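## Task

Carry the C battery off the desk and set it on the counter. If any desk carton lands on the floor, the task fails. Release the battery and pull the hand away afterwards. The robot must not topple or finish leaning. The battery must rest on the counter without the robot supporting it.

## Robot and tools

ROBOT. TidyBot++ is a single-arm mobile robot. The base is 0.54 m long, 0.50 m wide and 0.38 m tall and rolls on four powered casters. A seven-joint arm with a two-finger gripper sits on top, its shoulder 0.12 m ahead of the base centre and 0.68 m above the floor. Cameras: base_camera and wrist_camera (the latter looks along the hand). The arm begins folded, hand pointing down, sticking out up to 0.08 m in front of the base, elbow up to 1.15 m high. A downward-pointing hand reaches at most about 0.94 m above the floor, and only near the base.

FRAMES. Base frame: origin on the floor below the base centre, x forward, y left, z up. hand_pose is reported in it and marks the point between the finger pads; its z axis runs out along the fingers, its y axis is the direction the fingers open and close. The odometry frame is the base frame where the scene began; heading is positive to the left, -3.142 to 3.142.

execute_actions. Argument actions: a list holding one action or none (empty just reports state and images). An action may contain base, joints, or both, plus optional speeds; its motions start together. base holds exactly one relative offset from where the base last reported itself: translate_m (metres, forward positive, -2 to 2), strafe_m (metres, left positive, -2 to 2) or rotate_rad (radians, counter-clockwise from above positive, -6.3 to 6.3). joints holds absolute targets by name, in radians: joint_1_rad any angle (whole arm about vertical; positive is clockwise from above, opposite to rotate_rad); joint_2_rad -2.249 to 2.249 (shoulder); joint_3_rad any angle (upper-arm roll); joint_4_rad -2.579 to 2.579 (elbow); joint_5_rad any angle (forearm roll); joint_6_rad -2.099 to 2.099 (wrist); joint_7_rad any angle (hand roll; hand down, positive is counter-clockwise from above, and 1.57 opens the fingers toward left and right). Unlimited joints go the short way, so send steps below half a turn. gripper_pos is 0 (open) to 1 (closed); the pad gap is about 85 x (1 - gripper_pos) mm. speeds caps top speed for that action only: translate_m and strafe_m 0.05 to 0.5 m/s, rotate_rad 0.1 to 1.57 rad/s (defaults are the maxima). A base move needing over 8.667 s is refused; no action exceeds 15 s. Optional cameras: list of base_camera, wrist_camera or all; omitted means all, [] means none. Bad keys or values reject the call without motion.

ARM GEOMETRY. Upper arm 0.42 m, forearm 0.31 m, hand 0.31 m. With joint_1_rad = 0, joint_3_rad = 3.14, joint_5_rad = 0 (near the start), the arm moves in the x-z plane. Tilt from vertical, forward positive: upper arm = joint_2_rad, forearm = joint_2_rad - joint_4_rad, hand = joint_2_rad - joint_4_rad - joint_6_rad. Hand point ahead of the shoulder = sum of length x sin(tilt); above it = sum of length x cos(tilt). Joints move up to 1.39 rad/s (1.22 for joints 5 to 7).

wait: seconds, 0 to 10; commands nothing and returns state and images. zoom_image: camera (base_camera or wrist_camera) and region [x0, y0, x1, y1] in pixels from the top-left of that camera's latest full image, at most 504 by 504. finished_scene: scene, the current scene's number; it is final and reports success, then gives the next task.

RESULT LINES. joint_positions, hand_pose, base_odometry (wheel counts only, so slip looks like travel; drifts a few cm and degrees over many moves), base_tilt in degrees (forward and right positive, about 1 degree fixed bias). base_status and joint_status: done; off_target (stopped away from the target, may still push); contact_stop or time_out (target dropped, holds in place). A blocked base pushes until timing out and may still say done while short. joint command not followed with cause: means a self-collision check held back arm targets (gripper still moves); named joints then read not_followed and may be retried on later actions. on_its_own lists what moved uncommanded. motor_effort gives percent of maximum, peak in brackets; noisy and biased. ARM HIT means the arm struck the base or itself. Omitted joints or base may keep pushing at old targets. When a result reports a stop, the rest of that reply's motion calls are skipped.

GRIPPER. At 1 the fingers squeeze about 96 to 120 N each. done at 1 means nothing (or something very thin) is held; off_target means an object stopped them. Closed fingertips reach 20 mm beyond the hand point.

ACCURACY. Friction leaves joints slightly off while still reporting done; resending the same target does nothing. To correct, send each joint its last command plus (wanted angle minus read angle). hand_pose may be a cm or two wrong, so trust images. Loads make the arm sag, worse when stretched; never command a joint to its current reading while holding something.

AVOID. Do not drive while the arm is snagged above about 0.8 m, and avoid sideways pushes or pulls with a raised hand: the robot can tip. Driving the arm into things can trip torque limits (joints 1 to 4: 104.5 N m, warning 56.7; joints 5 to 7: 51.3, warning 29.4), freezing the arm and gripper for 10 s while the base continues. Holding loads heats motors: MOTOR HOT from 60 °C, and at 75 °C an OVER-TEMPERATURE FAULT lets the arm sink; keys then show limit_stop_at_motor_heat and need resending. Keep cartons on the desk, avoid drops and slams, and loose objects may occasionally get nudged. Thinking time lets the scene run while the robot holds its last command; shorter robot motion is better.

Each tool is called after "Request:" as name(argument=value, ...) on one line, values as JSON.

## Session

Request:
execute_actions(actions=[])

Scene clock: 0.00 s.
base_odometry: x=+0.000 y=+0.000 heading=+0.000 (m, m, rad; odometry frame)
base_tilt: forward=-0.1 right=+0.8 (deg)
base_status: not commanded
joint_positions: joint_1_rad=+0.038 joint_2_rad=-0.308 joint_3_rad=+3.169 joint_4_rad=-2.509 joint_5_rad=-0.054 joint_6_rad=-0.846 joint_7_rad=+1.620 gripper_pos=+0.000
joint_status: not commanded
motor_effort: joint_1_rad=+0 joint_2_rad=-2 joint_3_rad=+1 joint_4_rad=+11 joint_5_rad=+0 joint_6_rad=-1 joint_7_rad=+0 (%)
hand_pose: x=+0.2760 y=+0.0048 z=+0.5881 quat_wxyz=(-0.023, +0.998, -0.025, +0.049) (m; base frame)
pictures: base_camera, wrist_camera
Images, in order (width x height): base_camera 644x364, wrist_camera 644x476.

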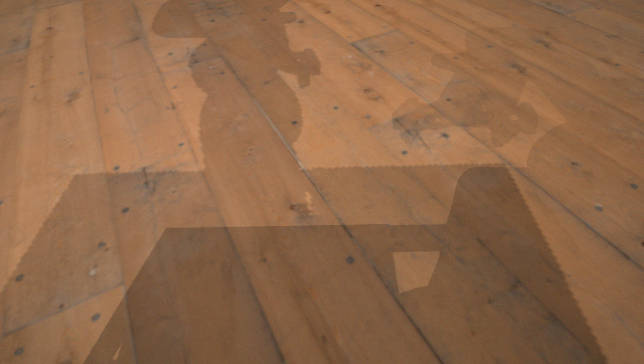

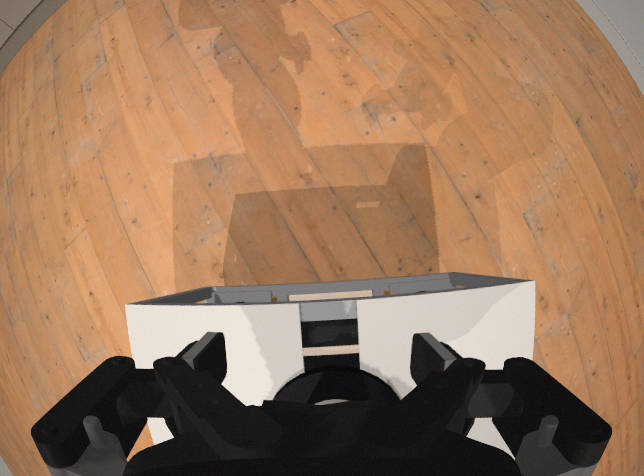

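Request:
execute_actions(actions=[{"joints":{"joint_1_rad":-0.02,"joint_2_rad":0,"joint_3_rad":3.12,"joint_4_rad":-0.8,"joint_5_rad":0.02,"joint_6_rad":-1.4,"joint_7_rad":1.65},"base":{"rotate_rad":-2.65}}])

Scene clock: 7.77 s.
base_odometry: x=+0.000 y=+0.000 heading=-2.650 (m, m, rad; odometry frame)
base_tilt: forward=-0.1 right=+0.8 (deg)
base_status: done
joint_positions: joint_1_rad=+0.003 joint_2_rad=-0.028 joint_3_rad=+3.138 joint_4_rad=-0.808 joint_5_rad=-0.013 joint_6_rad=-1.375 joint_7_rad=+1.627 gripper_pos=+0.000
joint_status: all done
motor_effort: joint_1_rad=-1(2) joint_2_rad=-17(21) joint_3_rad=+1(2) joint_4_rad=+16(19) joint_5_rad=+0(0) joint_6_rad=+9(9) joint_7_rad=+1(1) (%)
hand_pose: x=+0.5879 y=+0.0058 z=+1.1543 quat_wxyz=(+0.007, +0.880, +0.027, +0.474) (m; base frame)
pictures: base_camera, wrist_camera
Images, in order (width x height): base_camera 644x364, wrist_camera 644x476.

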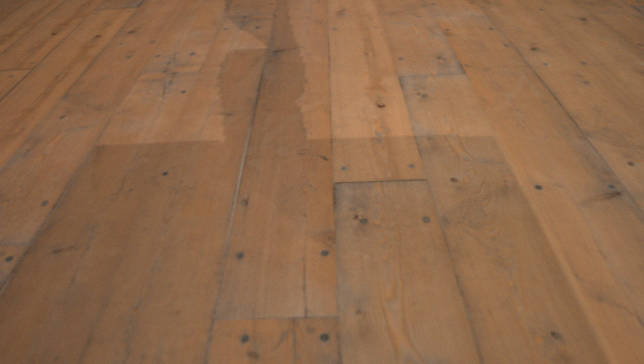

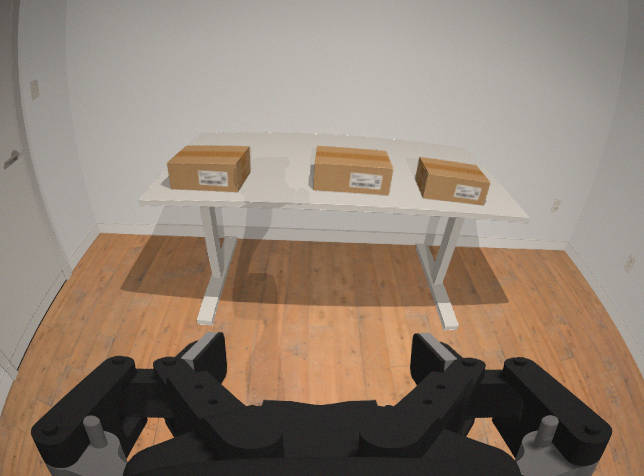

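Request:
execute_actions(actions=[{"base":{"translate_m":1.05},"joints":{"joint_2_rad":0.1,"joint_4_rad":-0.7,"joint_6_rad":-1.8,"joint_7_rad":1.57}}])

Scene clock: 15.63 s.
base_odometry: x=-0.926 y=-0.495 heading=-2.650 (m, m, rad; odometry frame)
base_tilt: forward=-0.1 right=+0.8 (deg)
base_status: done
joint_positions: joint_1_rad=+0.002 joint_2_rad=+0.090 joint_3_rad=+3.138 joint_4_rad=-0.709 joint_5_rad=-0.013 joint_6_rad=-1.794 joint_7_rad=+1.590 gripper_pos=+0.000
joint_status: all done
motor_effort: joint_1_rad=-1(0) joint_2_rad=-20(23) joint_3_rad=+0(1) joint_4_rad=+15(17) joint_5_rad=+0(0) joint_6_rad=+5(8) joint_7_rad=+0(1) (%)
hand_pose: x=+0.5442 y=+0.0057 z=+1.0548 quat_wxyz=(-0.003, +0.962, +0.013, +0.271) (m; base frame)
pictures: base_camera, wrist_camera
Images, in order (width x height): base_camera 644x364, wrist_camera 644x476.

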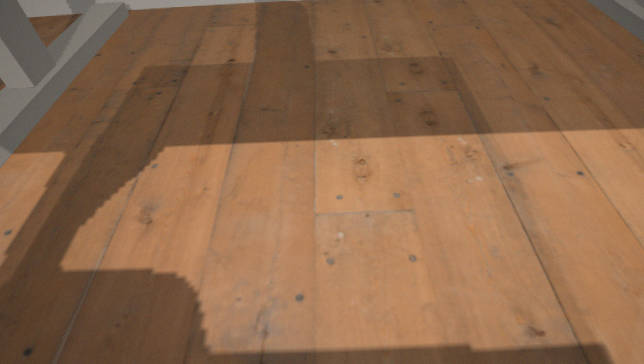

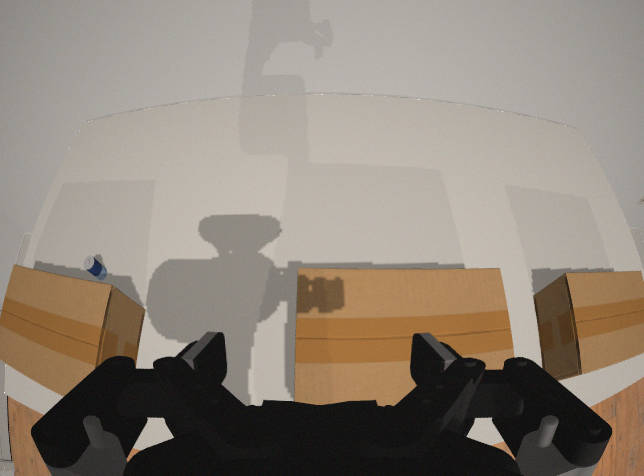

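Request:
execute_actions(actions=[{"base":{"strafe_m":0.5},"joints":{"joint_2_rad":0.25,"joint_4_rad":-0.65,"joint_6_rad":-1.95}}])

Scene clock: 23.03 s.
base_odometry: x=-0.690 y=-0.936 heading=-2.651 (m, m, rad; odometry frame)
base_tilt: forward=-0.1 right=+0.8 (deg)
base_status: done
joint_positions: joint_1_rad=-0.009 joint_2_rad=+0.244 joint_3_rad=+3.132 joint_4_rad=-0.661 joint_5_rad=-0.012 joint_6_rad=-1.927 joint_7_rad=+1.590 gripper_pos=+0.000
joint_status: all done
motor_effort: joint_1_rad=-1(2) joint_2_rad=-26(31) joint_3_rad=+0(2) joint_4_rad=+15(15) joint_5_rad=+0(1) joint_6_rad=+3(5) joint_7_rad=+0(0) (%)
hand_pose: x=+0.5626 y=+0.0123 z=+0.9878 quat_wxyz=(-0.006, +0.988, +0.022, +0.154) (m; base frame)
pictures: base_camera, wrist_camera
Images, in order (width x height): base_camera 644x364, wrist_camera 644x476.

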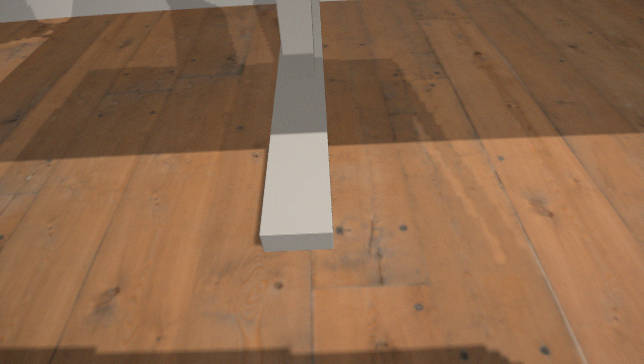

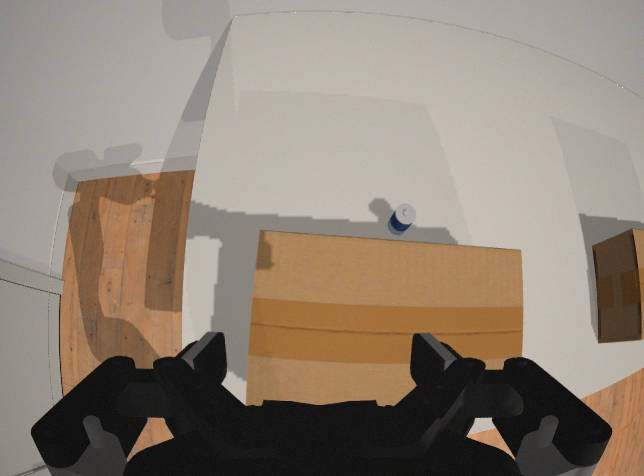

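Request:
execute_actions(actions=[{"base":{"translate_m":0.13}}], cameras=[])

Request:
execute_actions(actions=[{"base":{"strafe_m":-0.1},"joints":{"joint_2_rad":0.42,"joint_4_rad":-0.74,"joint_6_rad":-1.97}}])

Scene clock: 35.07 s.
base_odometry: x=-0.805 y=-0.997 heading=-2.651 (m, m, rad; odometry frame)
base_tilt: forward=-0.1 right=+0.8 (deg)
base_status: done
joint_positions: joint_1_rad=-0.009 joint_2_rad=+0.251 joint_3_rad=+3.132 joint_4_rad=-0.660 joint_5_rad=-0.012 joint_6_rad=-1.929 joint_7_rad=+1.590 gripper_pos=+0.000
joint_status: not commanded
motor_effort: joint_1_rad=-1(1) joint_2_rad=-26(30) joint_3_rad=+0(1) joint_4_rad=+14(16) joint_5_rad=+0(0) joint_6_rad=+3(4) joint_7_rad=+0(0) (%)
hand_pose: x=+0.5642 y=+0.0123 z=+0.9849 quat_wxyz=(-0.006, +0.988, +0.022, +0.150) (m; base frame)
pictures: none
No camera images: the call's "cameras" was empty. Leave "cameras" out to get every camera's image.

Scene clock: 36.33 s.
base_odometry: x=-0.852 y=-0.909 heading=-2.651 (m, m, rad; odometry frame)
base_tilt: forward=-0.1 right=+0.8 (deg)
base_status: done
joint_positions: joint_1_rad=-0.010 joint_2_rad=+0.423 joint_3_rad=+3.132 joint_4_rad=-0.737 joint_5_rad=-0.011 joint_6_rad=-1.945 joint_7_rad=+1.590 gripper_pos=+0.000
joint_status: all done
motor_effort: joint_1_rad=-1(4) joint_2_rad=-34(39) joint_3_rad=+0(2) joint_4_rad=+15(17) joint_5_rad=+0(1) joint_6_rad=+0(3) joint_7_rad=+0(0) (%)
hand_pose: x=+0.5909 y=+0.0126 z=+0.8802 quat_wxyz=(-0.007, +1.000, +0.021, +0.019) (m; base frame)
pictures: base_camera, wrist_camera
Images, in order (width x height): base_camera 644x364, wrist_camera 644x476.

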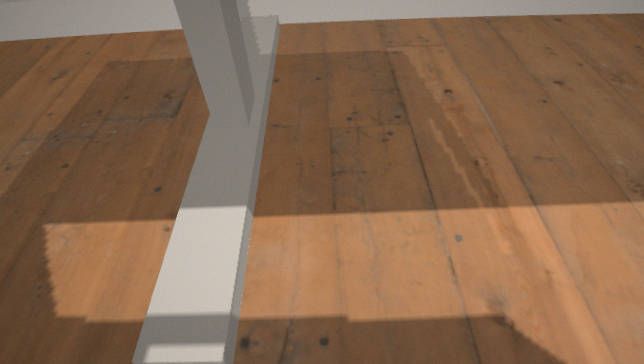

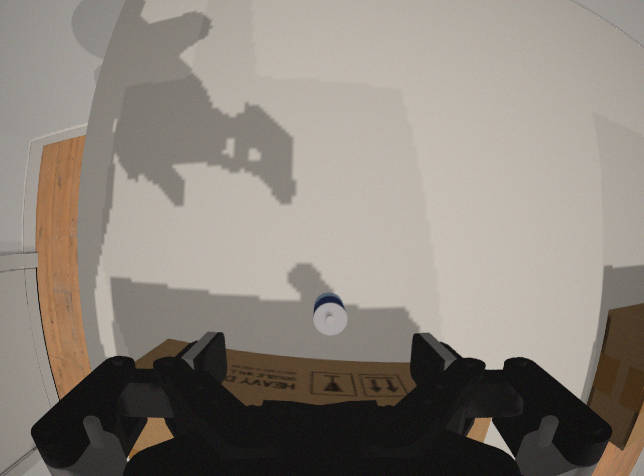

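Request:
execute_actions(actions=[{"base":{"strafe_m":-0.01},"joints":{"joint_2_rad":0.38,"joint_4_rad":-1.08,"joint_6_rad":-1.66}}], cameras=["wrist_camera"])

Scene clock: 41.33 s.
base_odometry: x=-0.857 y=-0.900 heading=-2.650 (m, m, rad; odometry frame)
base_tilt: forward=-0.1 right=+0.9 (deg)
base_status: done
joint_positions: joint_1_rad=-0.012 joint_2_rad=+0.408 joint_3_rad=+3.131 joint_4_rad=-1.072 joint_5_rad=-0.011 joint_6_rad=-1.683 joint_7_rad=+1.590 gripper_pos=+0.000
joint_status: all done
motor_effort: joint_1_rad=-1(4) joint_2_rad=-34(36) joint_3_rad=+0(2) joint_4_rad=+16(17) joint_5_rad=+0(1) joint_6_rad=+0(0) joint_7_rad=+0(0) (%)
hand_pose: x=+0.5922 y=+0.0143 z=+0.7856 quat_wxyz=(-0.007, +1.000, +0.021, -0.010) (m; base frame)
pictures: wrist_camera
Images, in order (width x height): wrist_camera 644x476.

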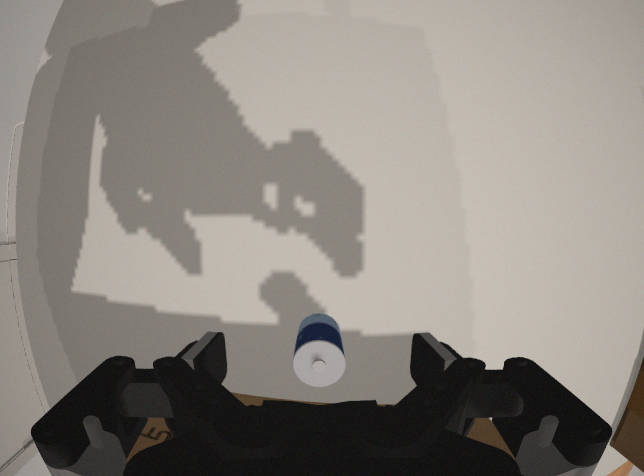

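Request:
execute_actions(actions=[{"base":{"translate_m":-0.008},"joints":{"joint_4_rad":-1.235,"joint_6_rad":-1.51,"gripper_pos":0.3}}], cameras=["wrist_camera"])

Request:
execute_actions(actions=[{"joints":{"gripper_pos":1}}], cameras=["wrist_camera"])

Scene clock: 48.13 s.
base_odometry: x=-0.850 y=-0.897 heading=-2.650 (m, m, rad; odometry frame)
base_tilt: forward=-0.1 right=+0.9 (deg)
base_status: done
joint_positions: joint_1_rad=-0.012 joint_2_rad=+0.396 joint_3_rad=+3.131 joint_4_rad=-1.228 joint_5_rad=-0.011 joint_6_rad=-1.533 joint_7_rad=+1.590 gripper_pos=+0.300
joint_status: all done
motor_effort: joint_1_rad=-1(0) joint_2_rad=-34(38) joint_3_rad=+0(1) joint_4_rad=+16(17) joint_5_rad=+0(0) joint_6_rad=+0(1) joint_7_rad=+0(0) (%)
hand_pose: x=+0.5903 y=+0.0145 z=+0.7422 quat_wxyz=(-0.007, +1.000, +0.020, -0.007) (m; base frame)
pictures: wrist_camera
Images, in order (width x height): wrist_camera 644x476.

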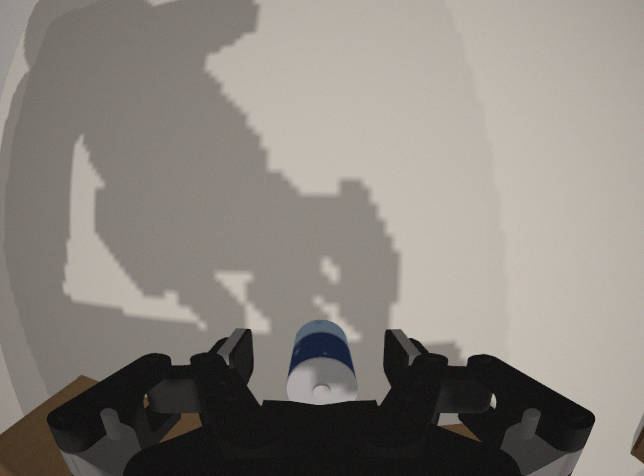

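Scene clock: 49.07 s.
base_odometry: x=-0.850 y=-0.897 heading=-2.650 (m, m, rad; odometry frame)
base_tilt: forward=-0.1 right=+0.9 (deg)
base_status: not commanded
joint_positions: joint_1_rad=-0.012 joint_2_rad=+0.395 joint_3_rad=+3.131 joint_4_rad=-1.228 joint_5_rad=-0.011 joint_6_rad=-1.533 joint_7_rad=+1.590 gripper_pos=+0.738
joint_status: gripper_pos off_target (ended at +0.738, target +1.000)
motor_effort: joint_1_rad=-1(2) joint_2_rad=-34(36) joint_3_rad=+0(1) joint_4_rad=+17(17) joint_5_rad=+0(0) joint_6_rad=+0(1) joint_7_rad=+0(0) (%)
hand_pose: x=+0.5901 y=+0.0145 z=+0.7426 quat_wxyz=(-0.007, +1.000, +0.020, -0.007) (m; base frame)
pictures: wrist_camera
Images, in order (width x height): wrist_camera 644x476.

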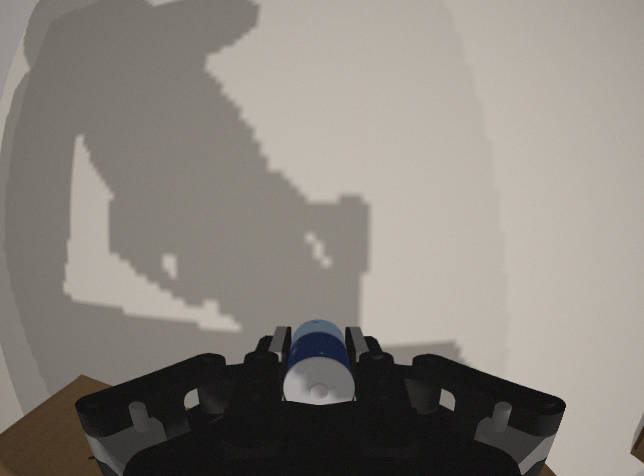

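Request:
execute_actions(actions=[{"joints":{"joint_4_rad":-0.6,"joint_6_rad":-1.9}}], cameras=[])

Request:
execute_actions(actions=[{"base":{"translate_m":-1.7},"joints":{"joint_2_rad":0}}], cameras=["wrist_camera"])

Request:
execute_actions(actions=[{"base":{"rotate_rad":-2.95}}])

Scene clock: 56.43 s.
base_odometry: x=-0.850 y=-0.897 heading=-2.650 (m, m, rad; odometry frame)
base_tilt: forward=-0.1 right=+0.9 (deg)
base_status: not commanded
joint_positions: joint_1_rad=-0.012 joint_2_rad=+0.395 joint_3_rad=+3.131 joint_4_rad=-0.611 joint_5_rad=-0.011 joint_6_rad=-1.878 joint_7_rad=+1.590 gripper_pos=+0.738
joint_status: all done
motor_effort: joint_1_rad=-1(1) joint_2_rad=-33(36) joint_3_rad=+0(0) joint_4_rad=+16(17) joint_5_rad=+0(0) joint_6_rad=+3(3) joint_7_rad=+0(0) (%)
hand_pose: x=+0.6255 y=+0.0143 z=+0.9377 quat_wxyz=(-0.007, +0.991, +0.022, +0.129) (m; base frame)
pictures: none
No camera images: the call's "cameras" was empty. Leave "cameras" out to get every camera's image.

Scene clock: 61.20 s.
base_odometry: x=+0.649 y=-0.094 heading=-2.650 (m, m, rad; odometry frame)
base_tilt: forward=-0.1 right=+0.8 (deg)
base_status: done
joint_positions: joint_1_rad=-0.012 joint_2_rad=-0.002 joint_3_rad=+3.131 joint_4_rad=-0.606 joint_5_rad=-0.011 joint_6_rad=-1.881 joint_7_rad=+1.590 gripper_pos=+0.738
joint_status: all done
motor_effort: joint_1_rad=-1(2) joint_2_rad=-14(39) joint_3_rad=+0(1) joint_4_rad=+13(17) joint_5_rad=+0(0) joint_6_rad=+7(7) joint_7_rad=+0(0) (%)
hand_pose: x=+0.4863 y=+0.0127 z=+1.1146 quat_wxyz=(-0.005, +0.946, +0.023, +0.322) (m; base frame)
pictures: wrist_camera
Images, in order (width x height): wrist_camera 644x476.

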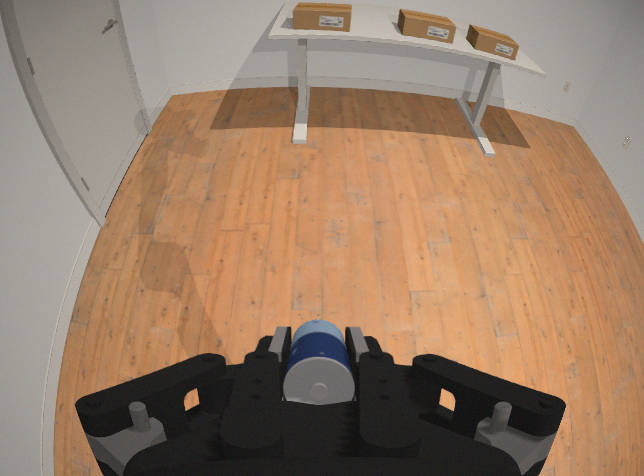

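Scene clock: 64.37 s.
base_odometry: x=+0.649 y=-0.094 heading=+0.683 (m, m, rad; odometry frame)
base_tilt: forward=-0.1 right=+0.9 (deg)
base_status: done
joint_positions: joint_1_rad=-0.012 joint_2_rad=-0.002 joint_3_rad=+3.131 joint_4_rad=-0.606 joint_5_rad=-0.011 joint_6_rad=-1.881 joint_7_rad=+1.590 gripper_pos=+0.738
joint_status: not commanded
motor_effort: joint_1_rad=-1(0) joint_2_rad=-14(18) joint_3_rad=+0(1) joint_4_rad=+13(14) joint_5_rad=+0(1) joint_6_rad=+7(7) joint_7_rad=+0(0) (%)
hand_pose: x=+0.4862 y=+0.0128 z=+1.1146 quat_wxyz=(-0.005, +0.946, +0.023, +0.322) (m; base frame)
pictures: base_camera, wrist_camera
Images, in order (width x height): base_camera 644x364, wrist_camera 644x476.

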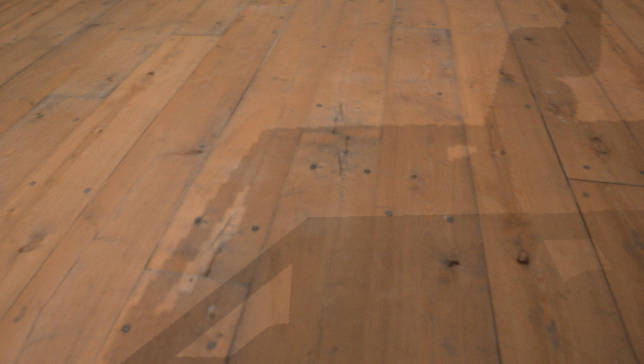

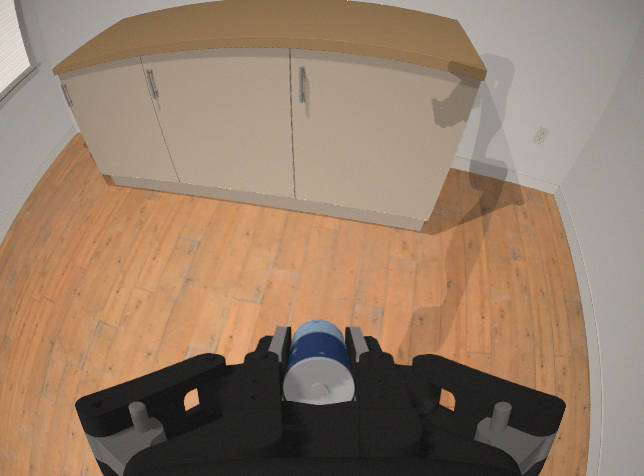

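Request:
execute_actions(actions=[{"base":{"translate_m":0.97},"joints":{"joint_2_rad":0.16,"joint_4_rad":-0.65,"joint_6_rad":-2.099}}])

Scene clock: 71.93 s.
base_odometry: x=+1.402 y=+0.517 heading=+0.682 (m, m, rad; odometry frame)
base_tilt: forward=-0.1 right=+0.8 (deg)
base_status: done
joint_positions: joint_1_rad=-0.012 joint_2_rad=+0.153 joint_3_rad=+3.131 joint_4_rad=-0.645 joint_5_rad=-0.011 joint_6_rad=-2.075 joint_7_rad=+1.590 gripper_pos=+0.738
joint_status: all done
joint sent to its limit — the command would take joint_6_rad past its lower limit, so that joint was sent only as far as its limit.
motor_effort: joint_1_rad=-1(1) joint_2_rad=-22(25) joint_3_rad=+0(1) joint_4_rad=+14(14) joint_5_rad=+0(1) joint_6_rad=+3(7) joint_7_rad=+0(0) (%)
hand_pose: x=+0.4905 y=+0.0120 z=+1.0168 quat_wxyz=(-0.005, +0.991, +0.024, +0.133) (m; base frame)
pictures: base_camera, wrist_camera
Images, in order (width x height): base_camera 644x364, wrist_camera 644x476.

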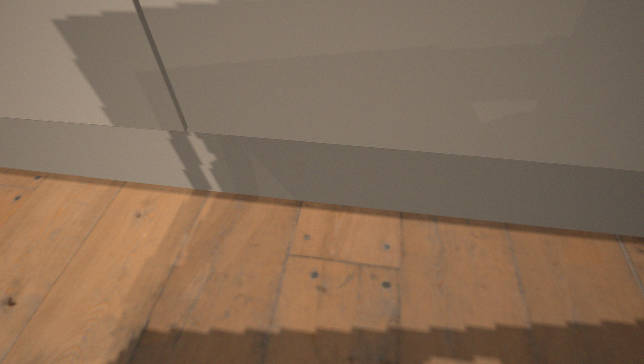

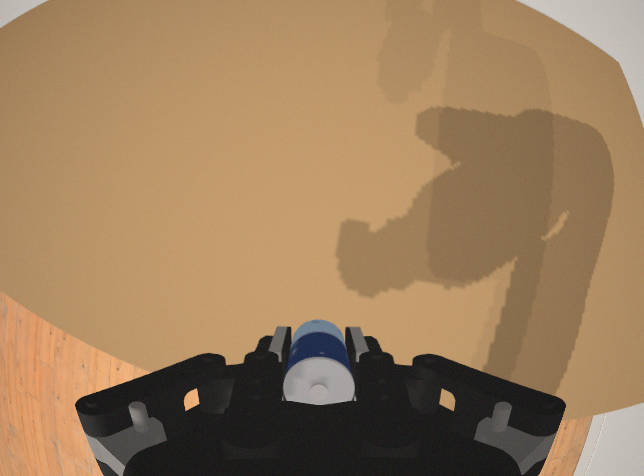

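Request:
execute_actions(actions=[{"base":{"translate_m":0.05},"joints":{"joint_2_rad":0.32}}])

Scene clock: 76.77 s.
base_odometry: x=+1.441 y=+0.548 heading=+0.682 (m, m, rad; odometry frame)
base_tilt: forward=-0.1 right=+0.9 (deg)
base_status: done
joint_positions: joint_1_rad=-0.012 joint_2_rad=+0.330 joint_3_rad=+3.131 joint_4_rad=-0.652 joint_5_rad=-0.011 joint_6_rad=-2.076 joint_7_rad=+1.590 gripper_pos=+0.738
joint_status: all done
motor_effort: joint_1_rad=-1(2) joint_2_rad=-29(37) joint_3_rad=+0(0) joint_4_rad=+14(16) joint_5_rad=+0(0) joint_6_rad=+1(4) joint_7_rad=+0(0) (%)
hand_pose: x=+0.5426 y=+0.0126 z=+0.9441 quat_wxyz=(-0.006, +0.999, +0.023, +0.042) (m; base frame)
pictures: base_camera, wrist_camera
Images, in order (width x height): base_camera 644x364, wrist_camera 644x476.

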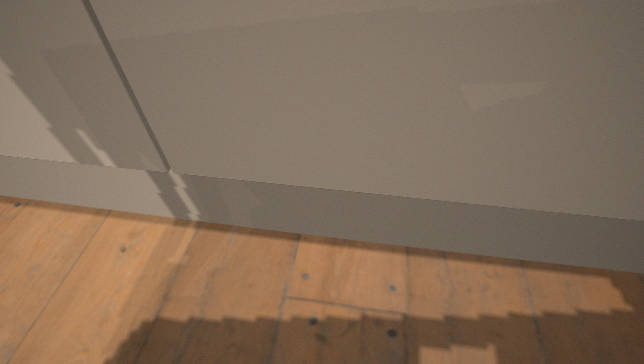

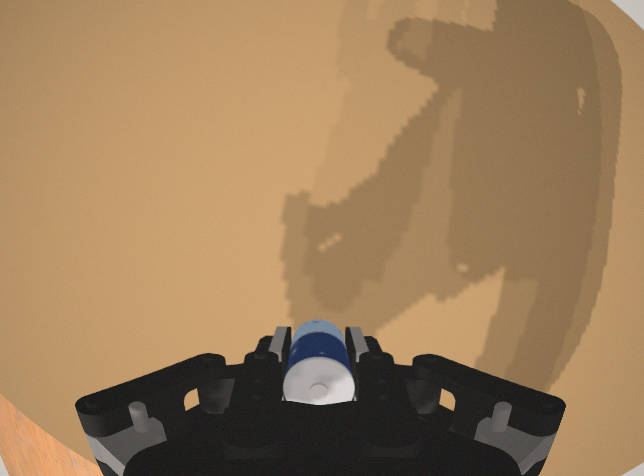

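Request:
execute_actions(actions=[{"joints":{"joint_4_rad":-0.695}}], cameras=["wrist_camera"])

Request:
execute_actions(actions=[{"joints":{"gripper_pos":0}}], cameras=["wrist_camera"])

Request:
execute_actions(actions=[{"joints":{"joint_2_rad":-0.1},"base":{"translate_m":-0.4}}], cameras=["wrist_camera"])

Scene clock: 83.23 s.
base_odometry: x=+1.441 y=+0.548 heading=+0.682 (m, m, rad; odometry frame)
base_tilt: forward=-0.1 right=+0.9 (deg)
base_status: not commanded
joint_positions: joint_1_rad=-0.012 joint_2_rad=+0.330 joint_3_rad=+3.131 joint_4_rad=-0.690 joint_5_rad=-0.011 joint_6_rad=-2.076 joint_7_rad=+1.590 gripper_pos=+0.738
joint_status: all done
motor_effort: joint_1_rad=+0(0) joint_2_rad=-29(31) joint_3_rad=+0(0) joint_4_rad=+14(15) joint_5_rad=+0(0) joint_6_rad=+1(1) joint_7_rad=+0(0) (%)
hand_pose: x=+0.5373 y=+0.0126 z=+0.9334 quat_wxyz=(-0.006, +0.999, +0.023, +0.023) (m; base frame)
pictures: wrist_camera
Images, in order (width x height): wrist_camera 644x476.

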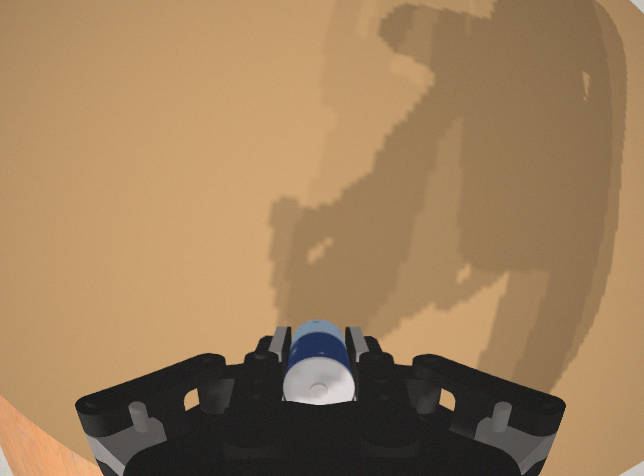

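Scene clock: 84.33 s.
base_odometry: x=+1.441 y=+0.548 heading=+0.682 (m, m, rad; odometry frame)
base_tilt: forward=-0.1 right=+0.8 (deg)
base_status: not commanded
joint_positions: joint_1_rad=-0.012 joint_2_rad=+0.330 joint_3_rad=+3.131 joint_4_rad=-0.690 joint_5_rad=-0.011 joint_6_rad=-2.076 joint_7_rad=+1.590 gripper_pos=+0.000
joint_status: all done
motor_effort: joint_1_rad=-1(1) joint_2_rad=-29(30) joint_3_rad=+0(0) joint_4_rad=+14(15) joint_5_rad=+0(0) joint_6_rad=+0(1) joint_7_rad=+0(0) (%)
hand_pose: x=+0.5373 y=+0.0126 z=+0.9334 quat_wxyz=(-0.006, +0.999, +0.023, +0.023) (m; base frame)
pictures: wrist_camera
Images, in order (width x height): wrist_camera 644x476.

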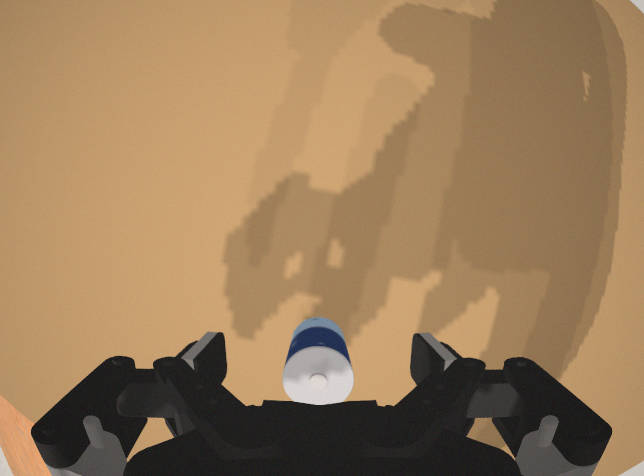

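Scene clock: 86.57 s.
base_odometry: x=+1.130 y=+0.296 heading=+0.681 (m, m, rad; odometry frame)
base_tilt: forward=-0.1 right=+0.9 (deg)
base_status: done
joint_positions: joint_1_rad=-0.012 joint_2_rad=-0.111 joint_3_rad=+3.131 joint_4_rad=-0.691 joint_5_rad=-0.011 joint_6_rad=-2.076 joint_7_rad=+1.590 gripper_pos=+0.000
joint_status: all done
motor_effort: joint_1_rad=-2(1) joint_2_rad=-7(35) joint_3_rad=+0(1) joint_4_rad=+11(15) joint_5_rad=+0(1) joint_6_rad=+4(6) joint_7_rad=+0(0) (%)
hand_pose: x=+0.3898 y=+0.0108 z=+1.0876 quat_wxyz=(-0.004, +0.970, +0.024, +0.240) (m; base frame)
pictures: wrist_camera
Images, in order (width x height): wrist_camera 644x476.

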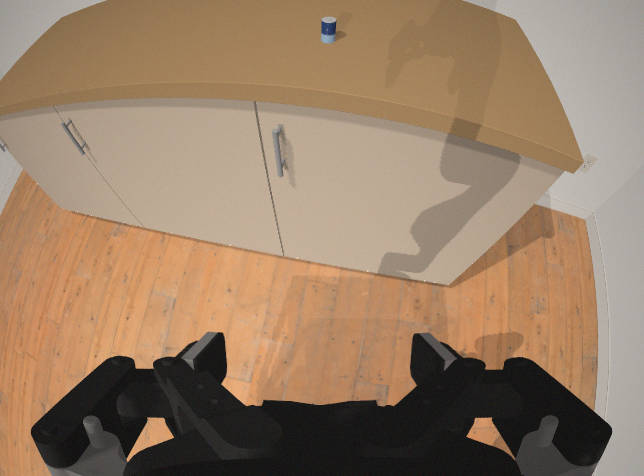

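Request:
finished_scene(scene=2)

The scene is finished: the task was done.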